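## Task

Place plate E07 so it lies flat and seated between the locators of plate nest N2, while plate E01 stays in plate nest N1 exactly as it currently sits. It only counts if the plate stays put without the robot holding it. Finish by releasing the plate and moving the grippers away.

## Robot and tools

Robot: two 7-joint arms, left_arm and right_arm, each with a parallel gripper, both mounted on a single upright column behind the near edge of the table. The robot faces roughly +x and may be rotated slightly about the column. Giving both arms the same joint values produces mirror-image postures.

Frame: all reported positions use one shared scene frame in metres. z = 0 is the table top and +z is up. The origin sits 0.07 m behind the midpoint of the table's near edge; +x points out across the table; +y is the robot's own left, where left_arm is. Arm names do not correspond to sides of any camera image. Printed hand positions can be somewhat wrong, especially when an arm reaches far, and the joint-to-pose mapping can differ between arms.

Gripper: the fingers point along the gripper's +z axis and move apart along its y axis. The reported end_effector_position is the point midway between the finger pads when closed, just under 1 cm behind the tips. Closing pushes the fingertips about 17 mm further along +z.

Tool execute_actions, argument "actions": a list holding zero or one item. An empty list just reports the current state (LOOK). A wait is {"steps": N} with N from 1 to 300 control steps (each 1/30 s); it commands nothing new. A motion is {"rows": [...], "steps": N}: rows is a list of 1 to 15 rows, steps at most 15 (default 15). Each row is used for one control step; if rows run out, the last one repeats. Every row has exactly 16 numbers covering both arms, even if only one arm moves: left_arm's 7 joint targets then its opening, followed by right_arm's 7 joint targets then its opening. Joint numbers are absolute target angles in radians, in the same column order as the Joint positions line: shoulder pitch, shoulder roll, upper arm roll, elbow, forearm roll, wrist pitch, wrist yaw. Ranges: shoulder pitch -1.396 to 2.000 (left) and -1.300 to 2.000 (right); shoulder roll -0.175 to 2.000; upper arm roll -1.571 to 1.571; elbow 0.000 to 2.443; forearm roll -1.571 to 1.571; wrist pitch -0.785 to 0.785; wrist yaw -1.571 to 1.571. True ends can differ by up to 0.017 rad. A target more than 0.017 rad beyond a range end, and beyond the joint's last reported angle, gets the whole call refused, and nothing is sent. Targets past a real end are clipped to it, reported by "joint sent to its limit" (possibly referring to an earlier, still-running action); missing that line is no proof of more room. Opening is an absolute command from -1 (closed) to +1 (fully open, 0.145 m pad gap); a full close needs roughly 0.5 s. Optional "pictures": true/false controls whether images come back (default: they do).

Motion limits: each joint's sent target is capped at a fixed lead over its measured angle per step: 0.0738 rad shoulder pitch, 0.0684 shoulder roll, 0.113 upper arm roll, 0.119 elbow, 0.403 forearm roll, 0.414 wrist pitch and wrist yaw. If targets would move a gripper more than 70 mm from where it is measured, all of that arm's targets are pulled back proportionally. Distant targets therefore take several actions.

Between calls the simulation continues during your thinking and writing; arms keep heading to the last row sent until everything has nearly stopped or a step is HELD. After that only a new action makes them move on or press harder; fingers still in motion finish moving.

Result lines: the state line gives, per arm, end_effector_position (m) and end_effector_quat_wxyz. Joint positions and Joint velocities list each arm's seven joints (rad, rad/s) plus the pad gap (m, m/s). grip_measured is the measured opening on the command scale. "joint command not followed" means a clearance check altered or blocked some joint targets (the rest of the row still ran). HELD marks steps where your row was partly or fully not sent. MOTOR HOT warns from 85 °C; at 100 °C an OVER-TEMPERATURE FAULT stops the arm and the overheated joints go limp under load until cooled. Holding loads, even while idle, heats motors, and heat carries between scenes.

Holding: keep commanding an opening clearly below grip_measured; the larger the gap, the tighter the squeeze (about 10 N per pad max, objects up to roughly 11 cm wide). Fast closing can squeeze harder, sometimes enough to force the fingers open. Held parts may get brief external tugs.

Tool zoom_image: "camera" is one of cam_high, cam_low, cam_left_wrist, cam_right_wrist; "region" is [x0, y0, x1, y1] in pixels of that camera's latest image, origin at top-left, at most 504 by 504. All cameras give 672x504 images; the calibration lists intrinsics K, distortion D and T_world_to_cam (world to camera, metres), with small per-scene errors; wrist camera poses follow their arm's joint readings.

Tool finished_scene: "scene" is the current scene's number. Replying with no tool call ends everything.

Avoid: knocking or placing anything off the table (ends the scene), arms striking or pushing each other, dropping or slipping parts, slamming, hard pushes, and disturbing the plate already in N1. Release and retract before finishing.

Each tool is called as a command line: name --argument value for each argument, lists and objects as JSON in quotes; but a table of rows of numbers goes row by row, as --pt "numbers of a row", without its own name.

## Session

execute_actions --actions '[]'

Scene clock: 0.00 s of 7200.00 s.
left_arm: end_effector_position=(+0.1944, -0.1066, +0.1523) grip_measured=+1.00 end_effector_quat_wxyz=(-0.214, -0.248, +0.764, -0.556) | right_arm: end_effector_position=(+0.1030, -0.1363, +0.1776) grip_measured=+1.00 end_effector_quat_wxyz=(+0.502, +0.557, +0.393, +0.532)
Joint positions: left_arm=[ 0.42   0.277 -1.152  1.328 -0.462 -0.531  0.422  0.145] | right_arm=[-1.017 -0.045 -0.159  1.654 -1.386  0.083 -1.043  0.145]
Joint velocities: left_arm=[-0.099 -0.011  0.002 -0.007 -0.051 -0.081 -0.007  0.   ] | right_arm=[ 0.011  0.011  0.007 -0.012 -0.007 -0.051 -0.022 -0.   ]
Motor temperatures (°C, as the motors report them): left_arm=[25 27 25 24 24 26 25] | right_arm=[27 24 25 27 26 25 24]
camera_calibration (this result's frames):
cam_left_wrist: T_world_to_cam=[[-0.538131, 0.607044, -0.584733, 0.249008], [0.839067, 0.32007, -0.439912, -0.0527026], [-0.0798906, -0.72736, -0.68159, 0.0932104], [0, 0, 0, 1]] pos_world=[0.185667, -0.066493, 0.18595]
cam_right_wrist: T_world_to_cam=[[0.318638, -0.225009, 0.920783, -0.221307], [-0.363512, -0.92615, -0.100526, -0.0676212], [0.875402, -0.302684, -0.3769, -0.00367606], [0, 0, 0, 1]] pos_world=[0.0491537, -0.113536, 0.195592]

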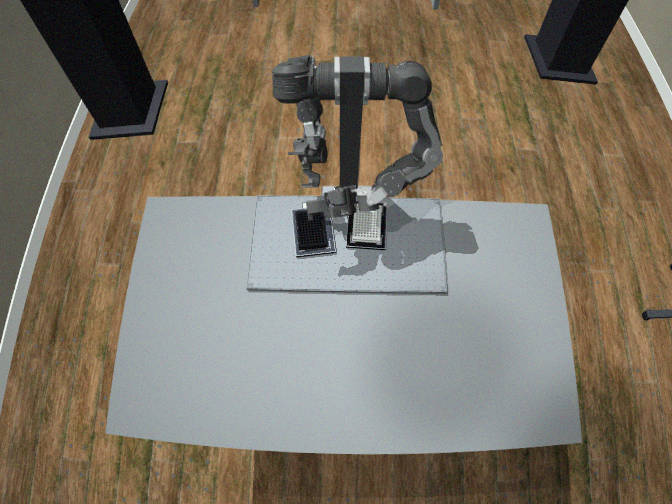

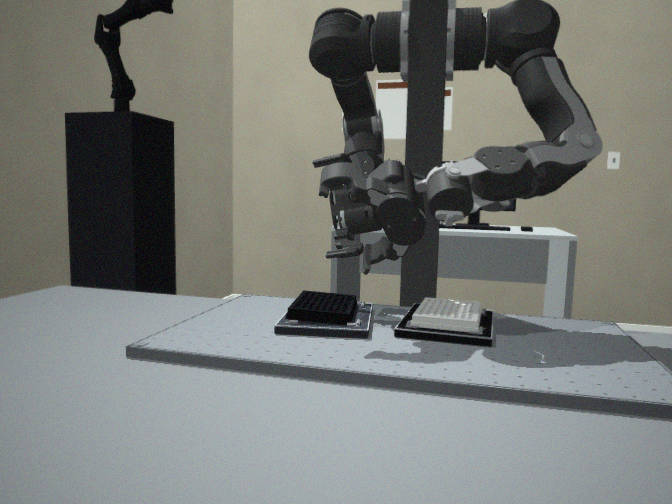

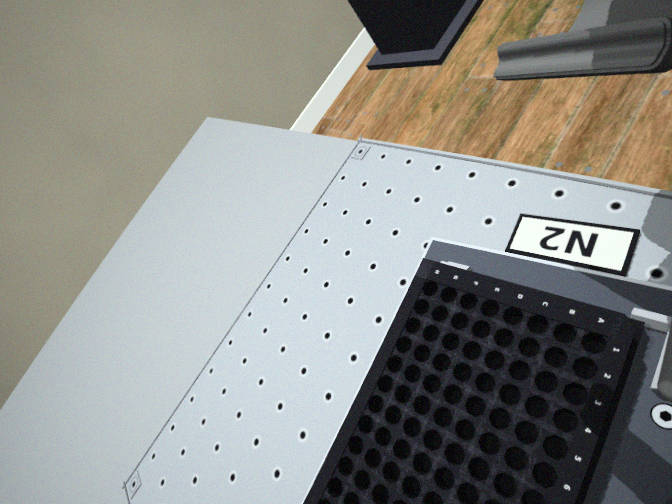

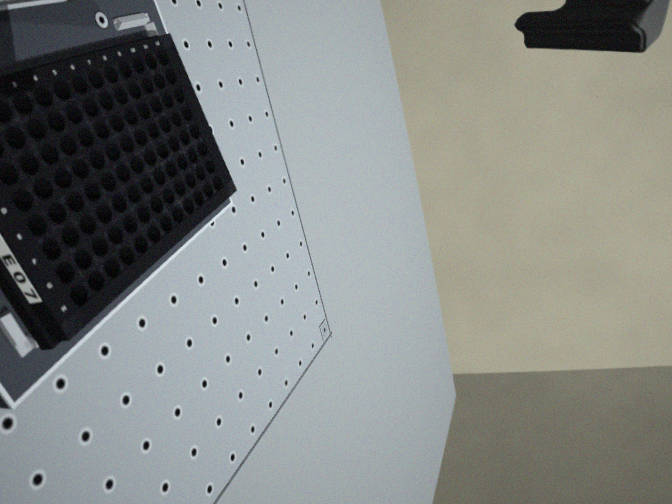

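execute_actions --actions '[{"rows":[[0.42,0.277,-1.05,1.35,-0.462,-0.531,0.422,1,-1.017,-0.045,-0.159,1.654,-1.386,0.083,-1.043,1],[0.42,0.277,-0.95,1.38,-0.462,-0.531,0.422,1,-1.017,-0.045,-0.159,1.654,-1.386,0.083,-1.043,1],[0.42,0.277,-0.85,1.4,-0.462,-0.531,0.422,1,-1.017,-0.045,-0.159,1.654,-1.386,0.083,-1.043,1],[0.42,0.277,-0.75,1.4,-0.462,-0.531,0.422,1,-1.017,-0.045,-0.159,1.654,-1.386,0.083,-1.043,1],[0.42,0.277,-0.65,1.4,-0.462,-0.531,0.422,1,-1.017,-0.045,-0.159,1.654,-1.386,0.083,-1.043,1],[0.42,0.277,-0.55,1.4,-0.462,-0.531,0.422,1,-1.017,-0.045,-0.159,1.654,-1.386,0.083,-1.043,1],[0.42,0.277,-0.45,1.4,-0.462,-0.531,0.422,1,-1.017,-0.045,-0.159,1.654,-1.386,0.083,-1.043,1],[0.42,0.277,-0.35,1.4,-0.462,-0.531,0.422,1,-1.017,-0.045,-0.159,1.654,-1.386,0.083,-1.043,1],[0.42,0.277,-0.25,1.4,-0.462,-0.531,0.422,1,-1.017,-0.045,-0.159,1.654,-1.386,0.083,-1.043,1],[0.42,0.277,-0.15,1.4,-0.462,-0.531,0.422,1,-1.017,-0.045,-0.159,1.654,-1.386,0.083,-1.043,1],[0.42,0.277,-0.05,1.4,-0.462,-0.531,0.422,1,-1.017,-0.045,-0.159,1.654,-1.386,0.083,-1.043,1],[0.42,0.277,0.05,1.4,-0.462,-0.531,0.422,1,-1.017,-0.045,-0.159,1.654,-1.386,0.083,-1.043,1],[0.42,0.277,0.15,1.4,-0.462,-0.531,0.422,1,-1.017,-0.045,-0.159,1.654,-1.386,0.083,-1.043,1],[0.42,0.277,0.25,1.4,-0.462,-0.531,0.422,1,-1.017,-0.045,-0.159,1.654,-1.386,0.083,-1.043,1],[0.42,0.277,0.3,1.4,-0.462,-0.531,0.422,1,-1.017,-0.045,-0.159,1.654,-1.386,0.083,-1.043,1]],"steps":15}]'

zoom_image --camera "cam_high" --region '[260,190,400,280]'

Scene clock: 1.73 s of 7200.00 s.
left_arm: end_effector_position=(+0.4108, +0.2500, +0.3917) grip_measured=+1.00 end_effector_quat_wxyz=(-0.266, +0.441, -0.327, +0.792) | right_arm: end_effector_position=(+0.1030, -0.1363, +0.1776) grip_measured=+1.00 end_effector_quat_wxyz=(+0.502, +0.557, +0.393, +0.532)
Joint positions: left_arm=[ 0.422  0.285  0.308  1.4   -0.461 -0.528  0.417  0.145] | right_arm=[-1.017 -0.045 -0.159  1.654 -1.386  0.083 -1.043  0.145]
Joint velocities: left_arm=[-0.011  0.429  1.526  0.012  0.051  0.037 -0.242  0.001] | right_arm=[-0.033  0.055 -0.012 -0.002 -0.081 -0.051  0.022 -0.   ]
Motor temperatures (°C, as the motors report them): left_arm=[25 27 25 24 24 26 25] | right_arm=[27 24 25 27 26 25 24]
Steps of this call (steps 1 to 37: nothing new was sent; steps 38 to 52: all 15 steps of this action). Readings (joint positions):
38: left_arm=[0.398 0.272 -1.088 1.338 -0.466 -0.532 0.431] | right_arm=[-1.017 -0.045 -0.159 1.654 -1.386 0.083 -1.043]
39: left_arm=[0.390 0.273 -1.003 1.362 -0.467 -0.532 0.434] | right_arm=[-1.017 -0.045 -0.159 1.654 -1.386 0.083 -1.043]
41: left_arm=[0.420 0.271 -0.807 1.402 -0.464 -0.533 0.428] | right_arm=[-1.017 -0.045 -0.159 1.654 -1.386 0.083 -1.043]
45: left_arm=[0.421 0.276 -0.385 1.402 -0.462 -0.530 0.420] | right_arm=[-1.017 -0.045 -0.159 1.654 -1.386 0.083 -1.043]
52: the state above
camera_calibration (this result's frames):
cam_left_wrist: T_world_to_cam=[[-0.203794, -0.476828, -0.855046, 0.52847], [0.248028, 0.819736, -0.516252, -0.0953591], [0.947075, -0.317284, -0.0487907, -0.239225], [0, 0, 0, 1]] pos_world=[0.357914, 0.254257, 0.390965]
cam_right_wrist: T_world_to_cam=[[0.318638, -0.225009, 0.920783, -0.221307], [-0.363512, -0.92615, -0.100526, -0.0676212], [0.875402, -0.302684, -0.3769, -0.00367606], [0, 0, 0, 1]] pos_world=[0.0491537, -0.113536, 0.195592]

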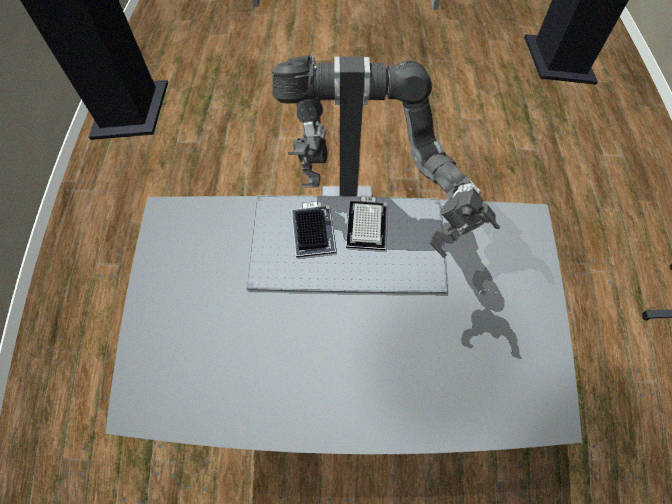

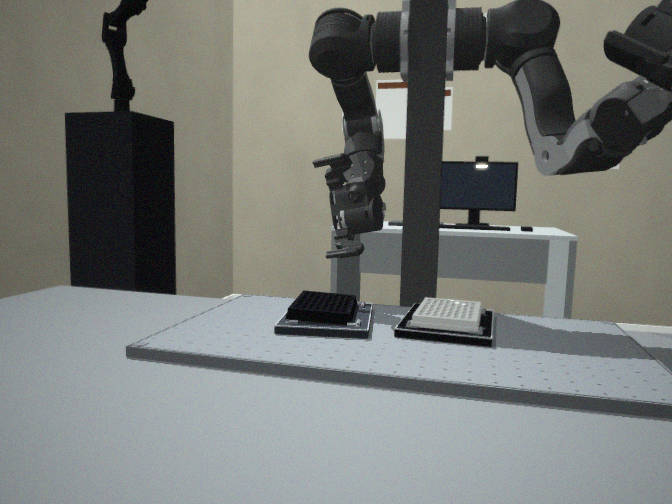

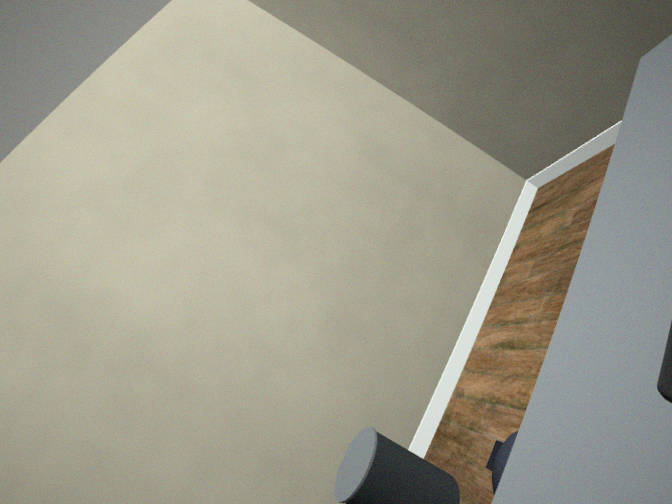

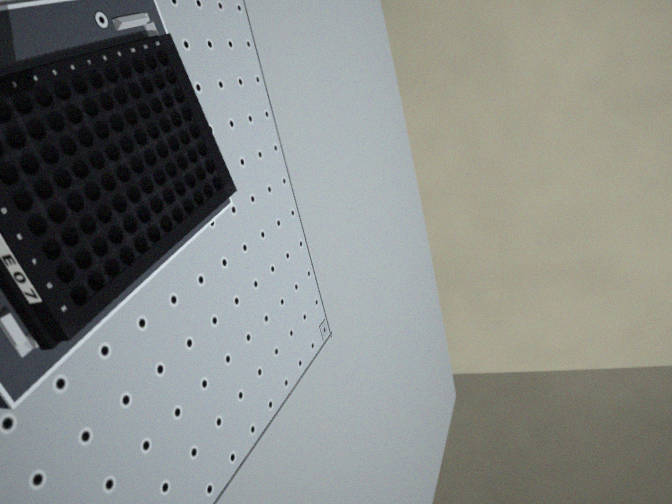

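Region (260, 190, 400, 280) of cam_high's 672x504 image, scaled by 3.600, with more detail than that image has; it fills the top 324 rows of this view, and the rest is white.

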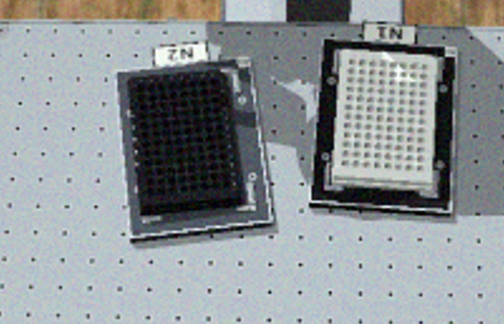

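execute_actions --actions '[{"rows":[[0.42,0.277,0.3,1.4,-0.462,-0.531,0.422,1,-1.0,-0.03,-0.1,1.72,-1.2,0.1,-1.04,0.5],[0.42,0.277,0.3,1.4,-0.462,-0.531,0.422,1,-0.97,-0.02,-0.04,1.8,-1.0,0.1,-1.04,0],[0.42,0.277,0.3,1.4,-0.462,-0.531,0.422,1,-0.94,0,0.02,1.88,-0.8,0.1,-1.04,-0.5],[0.42,0.277,0.3,1.4,-0.462,-0.531,0.422,1,-0.91,0,0.08,1.96,-0.6,0.1,-1.05,-1],[0.42,0.277,0.3,1.4,-0.462,-0.531,0.422,1,-0.88,0,0.14,2.04,-0.4,0.1,-1.1,-1],[0.42,0.277,0.3,1.4,-0.462,-0.531,0.422,1,-0.85,0,0.2,2.12,-0.2,0.1,-1.15,-1],[0.42,0.277,0.3,1.4,-0.462,-0.531,0.422,1,-0.82,0,0.26,2.2,0,0.1,-1.2,-1],[0.42,0.277,0.3,1.4,-0.462,-0.531,0.422,1,-0.79,0,0.32,2.25,0.2,0.1,-1.25,-1],[0.42,0.277,0.3,1.4,-0.462,-0.531,0.422,1,-0.76,0,0.38,2.28,0.4,0.1,-1.3,-1],[0.42,0.277,0.3,1.4,-0.462,-0.531,0.422,1,-0.73,0,0.44,2.28,0.6,0.1,-1.35,-1],[0.42,0.277,0.3,1.4,-0.462,-0.531,0.422,1,-0.7,0,0.5,2.27,0.8,0.15,-1.4,-1],[0.42,0.277,0.3,1.4,-0.462,-0.531,0.422,1,-0.67,0,0.5,2.24,1.0,0.15,-1.45,-1],[0.42,0.277,0.3,1.4,-0.462,-0.531,0.422,1,-0.64,0,0.5,2.21,1.2,0.2,-1.5,-1],[0.42,0.277,0.3,1.4,-0.462,-0.531,0.422,1,-0.61,0,0.5,2.18,1.4,0.2,-1.55,-1],[0.42,0.277,0.3,1.4,-0.462,-0.531,0.422,1,-0.58,0,0.5,2.15,1.57,0.2,-1.55,-1]],"steps":15}]' --pictures false

execute_actions --actions '[{"rows":[[0.42,0.277,0.3,1.4,-0.462,-0.531,0.422,1,-0.53,0,0.5,2.10,1.57,0.2,-1.55,-1],[0.42,0.277,0.3,1.4,-0.462,-0.531,0.422,1,-0.48,0,0.5,2.05,1.57,0.2,-1.55,-1],[0.42,0.277,0.3,1.4,-0.462,-0.531,0.422,1,-0.43,0,0.5,2.0,1.57,0.2,-1.55,-1],[0.42,0.277,0.3,1.4,-0.462,-0.531,0.422,1,-0.38,0,0.5,1.95,1.57,0.2,-1.55,-1],[0.42,0.277,0.3,1.4,-0.462,-0.531,0.422,1,-0.33,0,0.5,1.9,1.57,0.2,-1.55,-1],[0.42,0.277,0.3,1.4,-0.462,-0.531,0.422,1,-0.28,0,0.5,1.85,1.57,0.2,-1.55,-1],[0.42,0.277,0.3,1.4,-0.462,-0.531,0.422,1,-0.23,0,0.5,1.8,1.57,0.2,-1.55,-1],[0.42,0.277,0.3,1.4,-0.462,-0.531,0.422,1,-0.18,0,0.5,1.75,1.57,0.2,-1.55,-1],[0.42,0.277,0.3,1.4,-0.462,-0.531,0.422,1,-0.13,0,0.48,1.69,1.57,0.2,-1.53,-1],[0.42,0.277,0.3,1.4,-0.462,-0.531,0.422,1,-0.08,0,0.45,1.62,1.57,0.2,-1.51,-1],[0.42,0.277,0.3,1.4,-0.462,-0.531,0.422,1,-0.05,0,0.42,1.57,1.57,0.2,-1.48,-1],[0.42,0.277,0.3,1.4,-0.462,-0.531,0.422,1,-0.05,0,0.38,1.53,1.57,0.2,-1.45,-1],[0.42,0.277,0.3,1.4,-0.462,-0.531,0.422,1,-0.05,0,0.34,1.50,1.57,0.2,-1.43,-1]],"steps":15}]'

Scene clock: 4.30 s of 7200.00 s.
left_arm: end_effector_position=(+0.4114, +0.2453, +0.3882) grip_measured=+1.00 end_effector_quat_wxyz=(-0.260, +0.442, -0.330, +0.792) | right_arm: end_effector_position=(+0.0603, -0.3311, +0.1488) grip_measured=-1.00 end_effector_quat_wxyz=(-0.244, -0.601, +0.735, -0.194)
Joint positions: left_arm=[ 0.418  0.277  0.302  1.4   -0.463 -0.529  0.422  0.145] | right_arm=[-0.581 -0.002  0.5    2.154  1.201  0.186 -1.515  0.   ]
Joint velocities: left_arm=[-0.033 -0.011  0.002  0.007  0.022 -0.125  0.051 -0.   ] | right_arm=[ 0.758  0.011 -0.1   -0.813  4.637  0.286 -0.447 -0.   ]
Motor temperatures (°C, as the motors report them): left_arm=[25 27 25 25 24 26 25] | right_arm=[27 24 25 27 26 25 24]
Steps of this call (steps 1 to 15: the robot went on to your last target; steps 16 to 62: nothing new was sent; steps 63 to 77: all 15 steps of this action). Readings (joint positions):
63: left_arm=[0.418 0.277 0.302 1.400 -0.463 -0.529 0.422] | right_arm=[-1.018 -0.046 -0.136 1.684 -1.315 0.084 -1.035]
64: left_arm=[0.418 0.277 0.302 1.400 -0.463 -0.529 0.422] | right_arm=[-1.004 -0.039 -0.071 1.759 -1.177 0.088 -1.028]
66: left_arm=[0.418 0.277 0.302 1.400 -0.463 -0.529 0.422] | right_arm=[-0.896 0.017 0.087 1.948 -0.814 0.099 -1.035]
70: left_arm=[0.418 0.277 0.302 1.400 -0.463 -0.529 0.422] | right_arm=[-0.795 -0.002 0.315 2.247 -0.077 0.098 -1.190]
77: the state above

Scene clock: 4.80 s of 7200.00 s.
left_arm: end_effector_position=(+0.4114, +0.2453, +0.3882) grip_measured=+1.00 end_effector_quat_wxyz=(-0.260, +0.442, -0.330, +0.792) | right_arm: end_effector_position=(+0.1929, -0.2093, +0.0409) grip_measured=-1.00 end_effector_quat_wxyz=(+0.008, -0.669, +0.743, +0.009)
Joint positions: left_arm=[ 0.418  0.277  0.302  1.4   -0.463 -0.529  0.422  0.145] | right_arm=[-0.059 -0.014  0.33   1.498  1.575  0.2   -1.443  0.   ]
Joint velocities: left_arm=[-0.033 -0.033 -0.002 -0.007  0.007 -0.095 -0.066 -0.   ] | right_arm=[-0.275  0.121  0.168  0.022 -0.168  0.051 -0.066 -0.   ]
Motor temperatures (°C, as the motors report them): left_arm=[25 27 25 25 24 26 25] | right_arm=[27 24 25 27 26 25 24]
Steps of this call (steps 1 to 15: all 15 steps of this action). Readings (joint positions):
1: left_arm=[0.418 0.277 0.302 1.400 -0.463 -0.529 0.422] | right_arm=[-0.541 -0.001 0.502 2.114 1.371 0.191 -1.532]
2: left_arm=[0.418 0.277 0.302 1.400 -0.463 -0.529 0.422] | right_arm=[-0.485 -0.002 0.501 2.057 1.470 0.194 -1.539]
4: left_arm=[0.418 0.277 0.302 1.400 -0.463 -0.529 0.422] | right_arm=[-0.379 -0.001 0.499 1.959 1.545 0.197 -1.543]
8: left_arm=[0.418 0.277 0.302 1.400 -0.463 -0.529 0.422] | right_arm=[-0.183 0.001 0.501 1.758 1.566 0.197 -1.549]
15: the state above
camera_calibration (this result's frames):
cam_left_wrist: T_world_to_cam=[[-0.216672, -0.474978, -0.852906, 0.527352], [0.253171, 0.816433, -0.518981, -0.0936742], [0.942845, -0.32838, -0.0566476, -0.233875], [0, 0, 0, 1]] pos_world=[0.358486, 0.250159, 0.387918]
cam_right_wrist: T_world_to_cam=[[-0.907216, 0.101797, -0.408163, 0.218695], [-0.00823491, 0.965795, 0.259175, 0.196459], [0.420585, 0.238489, -0.875346, 0.0654252], [0, 0, 0, 1]] pos_world=[0.172505, -0.227604, 0.095616]

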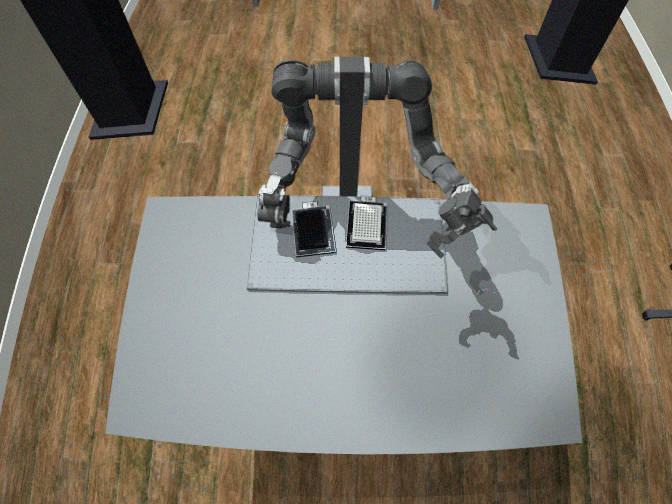

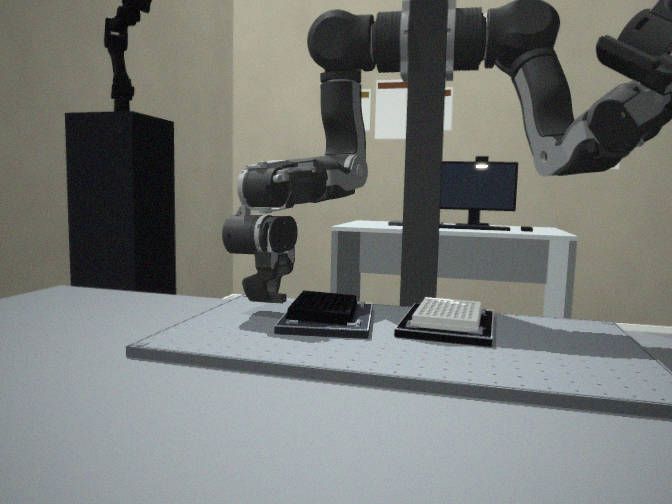

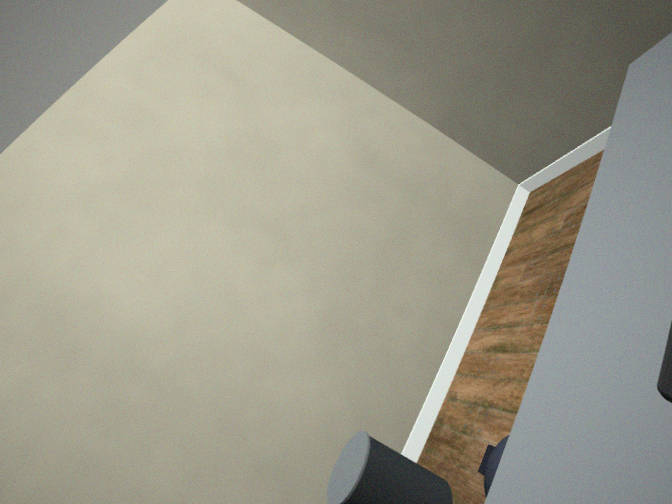

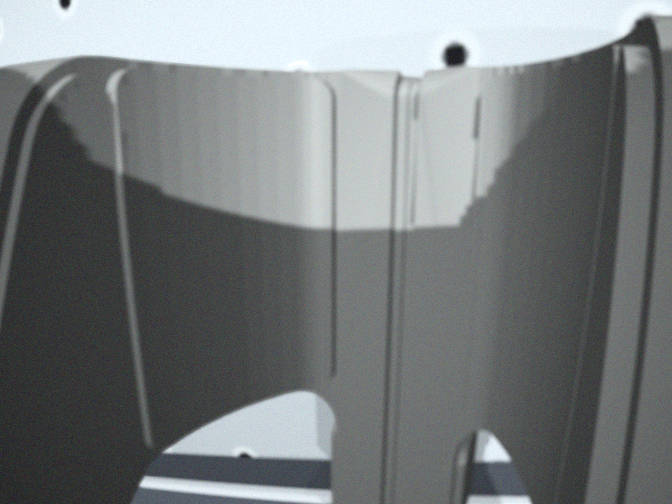

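execute_actions --actions '[{"rows":[[0.42,0.277,0.3,1.4,-0.462,-0.531,0.422,1,-0.05,0,0.325,1.51,1.57,0.2,-1.44,-1],[0.42,0.277,0.3,1.4,-0.462,-0.531,0.422,1,-0.05,0,0.31,1.51,1.57,0.2,-1.44,-1],[0.42,0.277,0.3,1.4,-0.462,-0.531,0.422,1,-0.05,0,0.295,1.51,1.57,0.2,-1.44,-1],[0.42,0.277,0.3,1.4,-0.462,-0.531,0.422,1,-0.05,0,0.28,1.51,1.57,0.2,-1.44,-1],[0.42,0.277,0.3,1.4,-0.462,-0.531,0.422,1,-0.05,0,0.265,1.51,1.57,0.2,-1.44,-1],[0.42,0.277,0.3,1.4,-0.462,-0.531,0.422,1,-0.05,0,0.25,1.51,1.57,0.2,-1.44,-1],[0.42,0.277,0.3,1.4,-0.462,-0.531,0.422,1,-0.05,0,0.235,1.51,1.57,0.2,-1.44,-1],[0.42,0.277,0.3,1.4,-0.462,-0.531,0.422,1,-0.05,0,0.22,1.51,1.57,0.2,-1.44,-1],[0.42,0.277,0.3,1.4,-0.462,-0.531,0.422,1,-0.05,0,0.205,1.51,1.57,0.2,-1.44,-1],[0.42,0.277,0.3,1.4,-0.462,-0.531,0.422,1,-0.05,0,0.19,1.51,1.57,0.2,-1.44,-1],[0.42,0.277,0.3,1.4,-0.462,-0.531,0.422,1,-0.05,0,0.175,1.51,1.57,0.2,-1.44,-1],[0.42,0.277,0.3,1.4,-0.462,-0.531,0.422,1,-0.05,0,0.16,1.51,1.57,0.2,-1.44,-1],[0.42,0.277,0.3,1.4,-0.462,-0.531,0.422,1,-0.05,0,0.145,1.51,1.57,0.2,-1.44,-1],[0.42,0.277,0.3,1.4,-0.462,-0.531,0.422,1,-0.05,0,0.13,1.51,1.57,0.2,-1.44,-1]],"steps":15}]'

zoom_image --camera "cam_high" --region '[260,190,400,280]'

Scene clock: 6.50 s of 7200.00 s.
left_arm: end_effector_position=(+0.4114, +0.2453, +0.3882) grip_measured=+1.00 end_effector_quat_wxyz=(-0.260, +0.442, -0.330, +0.792) | right_arm: end_effector_position=(+0.2082, -0.1779, +0.0461) grip_measured=-1.00 end_effector_quat_wxyz=(-0.006, +0.740, -0.673, +0.011)
Joint positions: left_arm=[ 0.418  0.277  0.302  1.4   -0.463 -0.529  0.422  0.145] | right_arm=[-0.049  0.007  0.135  1.51   1.553  0.2   -1.435  0.   ]
Joint velocities: left_arm=[-0.033  0.055 -0.002 -0.002 -0.095 -0.007 -0.037  0.   ] | right_arm=[-0.099 -0.011 -0.007 -0.012 -0.081  0.022 -0.022  0.   ]
Motor temperatures (°C, as the motors report them): left_arm=[25 27 25 25 24 26 25] | right_arm=[27 24 25 27 26 25 24]
Steps of this call (steps 1 to 30: the robot went on to your last target; steps 31 to 36: nothing new was sent; steps 37 to 51: all 15 steps of this action). Readings (joint positions):
37: left_arm=[0.418 0.277 0.302 1.400 -0.463 -0.529 0.422] | right_arm=[-0.050 0.002 0.332 1.504 1.569 0.200 -1.435]
38: left_arm=[0.418 0.277 0.302 1.400 -0.463 -0.529 0.422] | right_arm=[-0.050 0.004 0.316 1.508 1.568 0.200 -1.435]
40: left_arm=[0.418 0.277 0.302 1.400 -0.463 -0.529 0.422] | right_arm=[-0.049 0.001 0.282 1.509 1.569 0.200 -1.435]
44: left_arm=[0.418 0.277 0.302 1.400 -0.463 -0.529 0.422] | right_arm=[-0.049 0.001 0.223 1.509 1.570 0.200 -1.435]
51: the state above
camera_calibration (this result's frames):
cam_left_wrist: T_world_to_cam=[[-0.216672, -0.474978, -0.852906, 0.527352], [0.253171, 0.816433, -0.518981, -0.0936742], [0.942845, -0.32838, -0.0566476, -0.233875], [0, 0, 0, 1]] pos_world=[0.358486, 0.250159, 0.387918]
cam_right_wrist: T_world_to_cam=[[-0.896867, -0.0925876, -0.432501, 0.195827], [-0.206429, 0.952435, 0.224174, 0.205406], [0.391174, 0.290335, -0.873321, 0.0712365], [0, 0, 0, 1]] pos_world=[0.190167, -0.198187, 0.100861]

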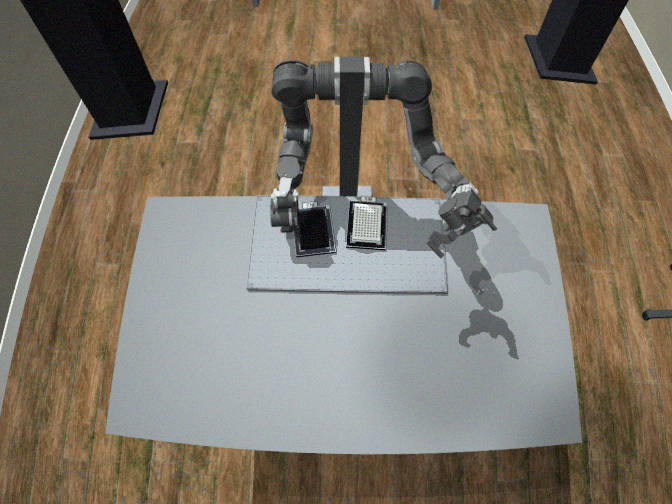

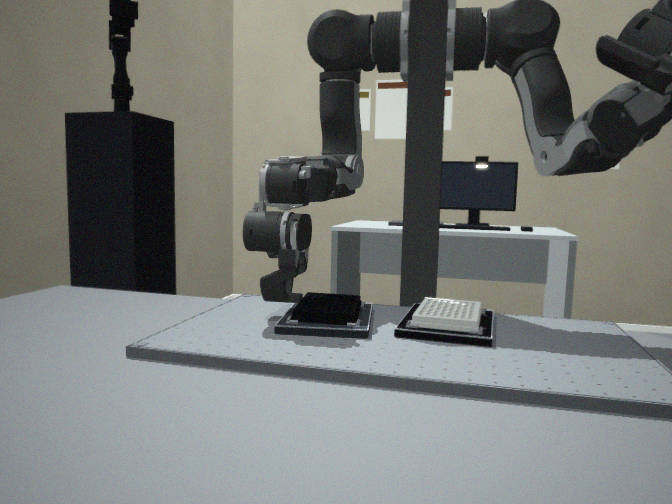

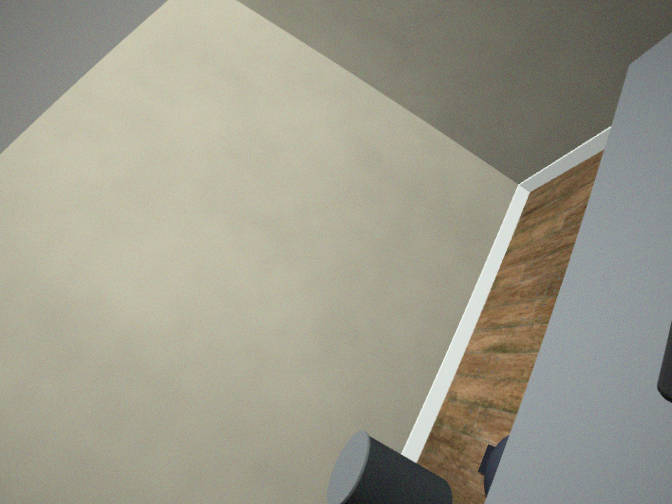

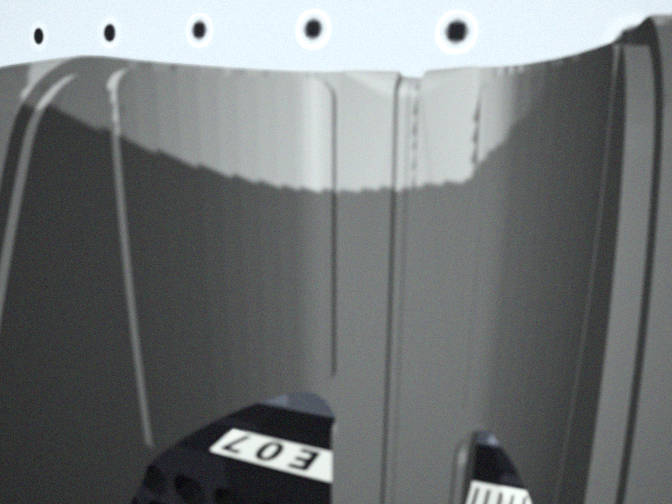

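Region (260, 190, 400, 280) of cam_high's 672x504 image, scaled by 3.600, with more detail than that image has; it fills the top 324 rows of this view, and the rest is white.

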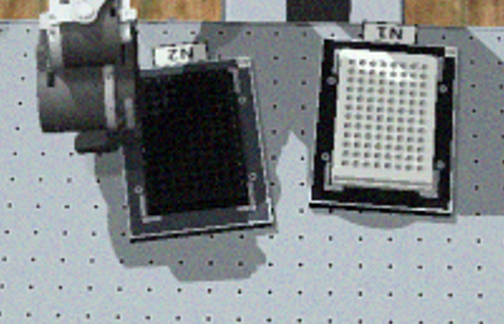

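execute_actions --actions '[{"rows":[[0.42,0.277,0.3,1.4,-0.462,-0.531,0.422,1,-0.05,0,0.18,1.51,1.57,0.2,-1.44,-1],[0.42,0.277,0.3,1.4,-0.462,-0.531,0.422,1,-0.05,0,0.25,1.53,1.57,0.2,-1.46,-1],[0.42,0.277,0.3,1.4,-0.462,-0.531,0.422,1,-0.05,0,0.33,1.56,1.57,0.2,-1.49,-1],[0.42,0.277,0.3,1.4,-0.462,-0.531,0.422,1,-0.05,0,0.42,1.6,1.57,0.2,-1.53,-1],[0.42,0.277,0.3,1.4,-0.462,-0.531,0.422,1,-0.05,0,0.5,1.62,1.57,0.2,-1.55,-1]],"steps":15}]'

zoom_image --camera "cam_low" --region '[260,280,400,350]'

zoom_image --camera "cam_high" --region '[260,190,400,280]'

Scene clock: 7.67 s of 7200.00 s.
left_arm: end_effector_position=(+0.4114, +0.2453, +0.3882) grip_measured=+1.00 end_effector_quat_wxyz=(-0.260, +0.442, -0.330, +0.792) | right_arm: end_effector_position=(+0.1863, -0.2570, +0.0710) grip_measured=-1.00 end_effector_quat_wxyz=(-0.003, -0.604, +0.797, -0.020)
Joint positions: left_arm=[ 0.418  0.277  0.302  1.4   -0.463 -0.529  0.422  0.145] | right_arm=[-0.05   0.002  0.502  1.62   1.569  0.2   -1.545  0.   ]
Joint velocities: left_arm=[-0.077 -0.055  0.012  0.012  0.037  0.081  0.022 -0.   ] | right_arm=[-0.077 -0.077 -0.042 -0.002  0.007  0.051 -0.022  0.   ]
Motor temperatures (°C, as the motors report them): left_arm=[25 27 25 25 24 26 25] | right_arm=[27 24 25 27 26 25 24]
Steps of this call (steps 1 to 15: the robot went on to your last target; steps 16 to 20: nothing new was sent; steps 21 to 35: all 15 steps of this action). Readings (joint positions):
21: left_arm=[0.418 0.277 0.302 1.400 -0.463 -0.529 0.422] | right_arm=[-0.047 -0.004 0.165 1.510 1.558 0.200 -1.435]
22: left_arm=[0.418 0.277 0.302 1.400 -0.463 -0.529 0.422] | right_arm=[-0.048 -0.017 0.229 1.520 1.570 0.201 -1.442]
24: left_arm=[0.418 0.277 0.302 1.400 -0.463 -0.529 0.422] | right_arm=[-0.049 -0.010 0.405 1.587 1.574 0.202 -1.487]
28: left_arm=[0.418 0.277 0.302 1.400 -0.463 -0.529 0.422] | right_arm=[-0.050 0.011 0.510 1.628 1.556 0.200 -1.537]
35: the state above
camera_calibration (this result's frames):
cam_left_wrist: T_world_to_cam=[[-0.216672, -0.474978, -0.852906, 0.527352], [0.253171, 0.816433, -0.518981, -0.0936742], [0.942845, -0.32838, -0.0566476, -0.233875], [0, 0, 0, 1]] pos_world=[0.358486, 0.250159, 0.387918]
cam_right_wrist: T_world_to_cam=[[-0.870623, 0.227756, -0.436054, 0.257356], [0.150551, 0.9672, 0.204592, 0.209342], [0.468348, 0.112474, -0.876356, 0.0646512], [0, 0, 0, 1]] pos_world=[0.162264, -0.268362, 0.126049]

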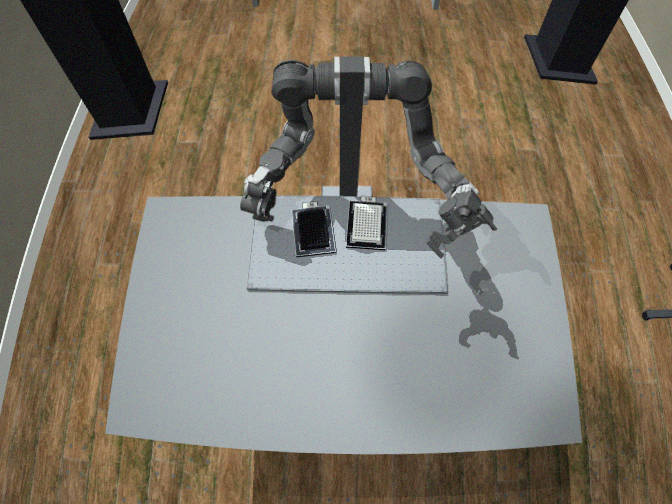

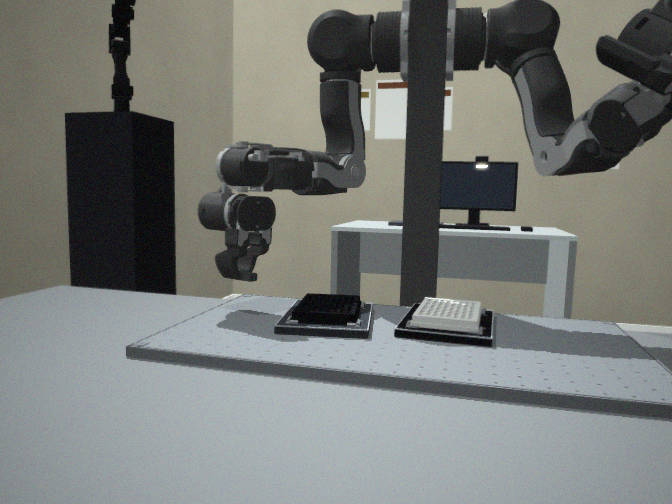

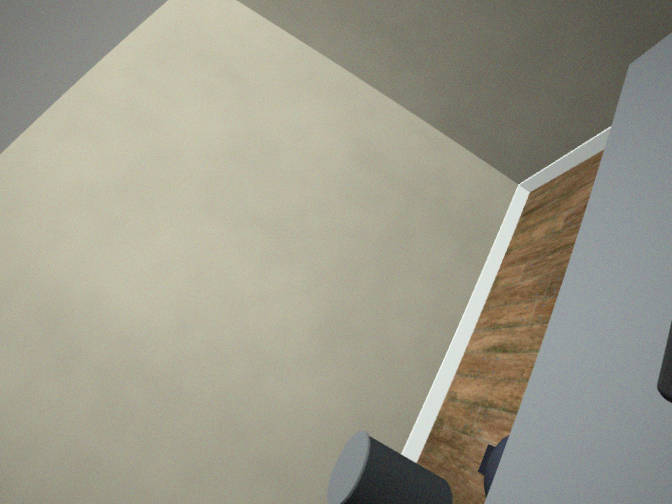

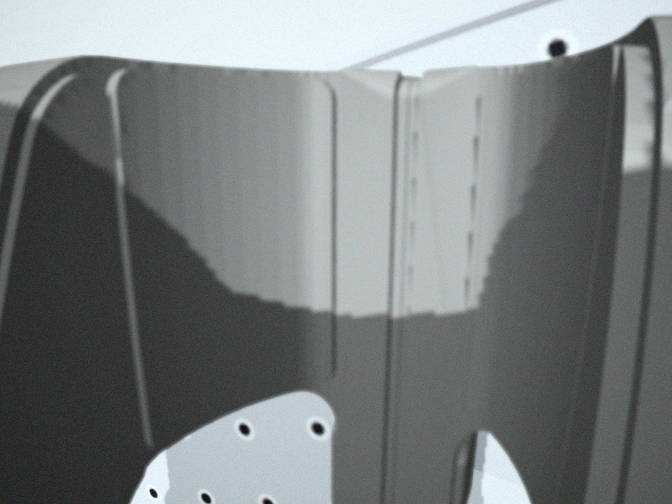

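Region (260, 280, 400, 350) of cam_low's 672x504 image, scaled by 3.600, with more detail than that image has.

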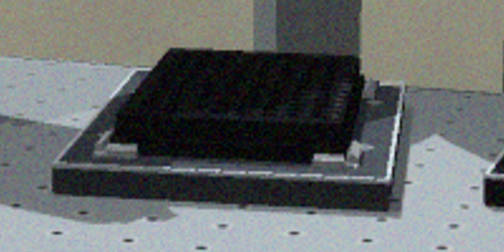

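Region (260, 190, 400, 280) of cam_high's 672x504 image, scaled by 3.600, with more detail than that image has; it fills the top 324 rows of this view, and the rest is white.

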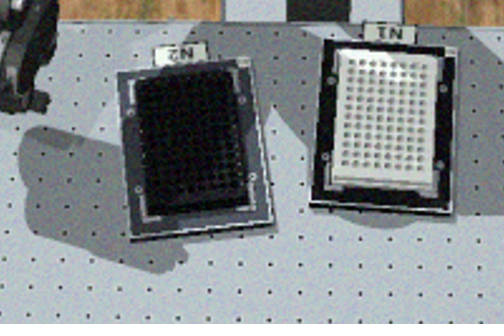

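finished_scene --scene 2

The scene is finished: the task was done.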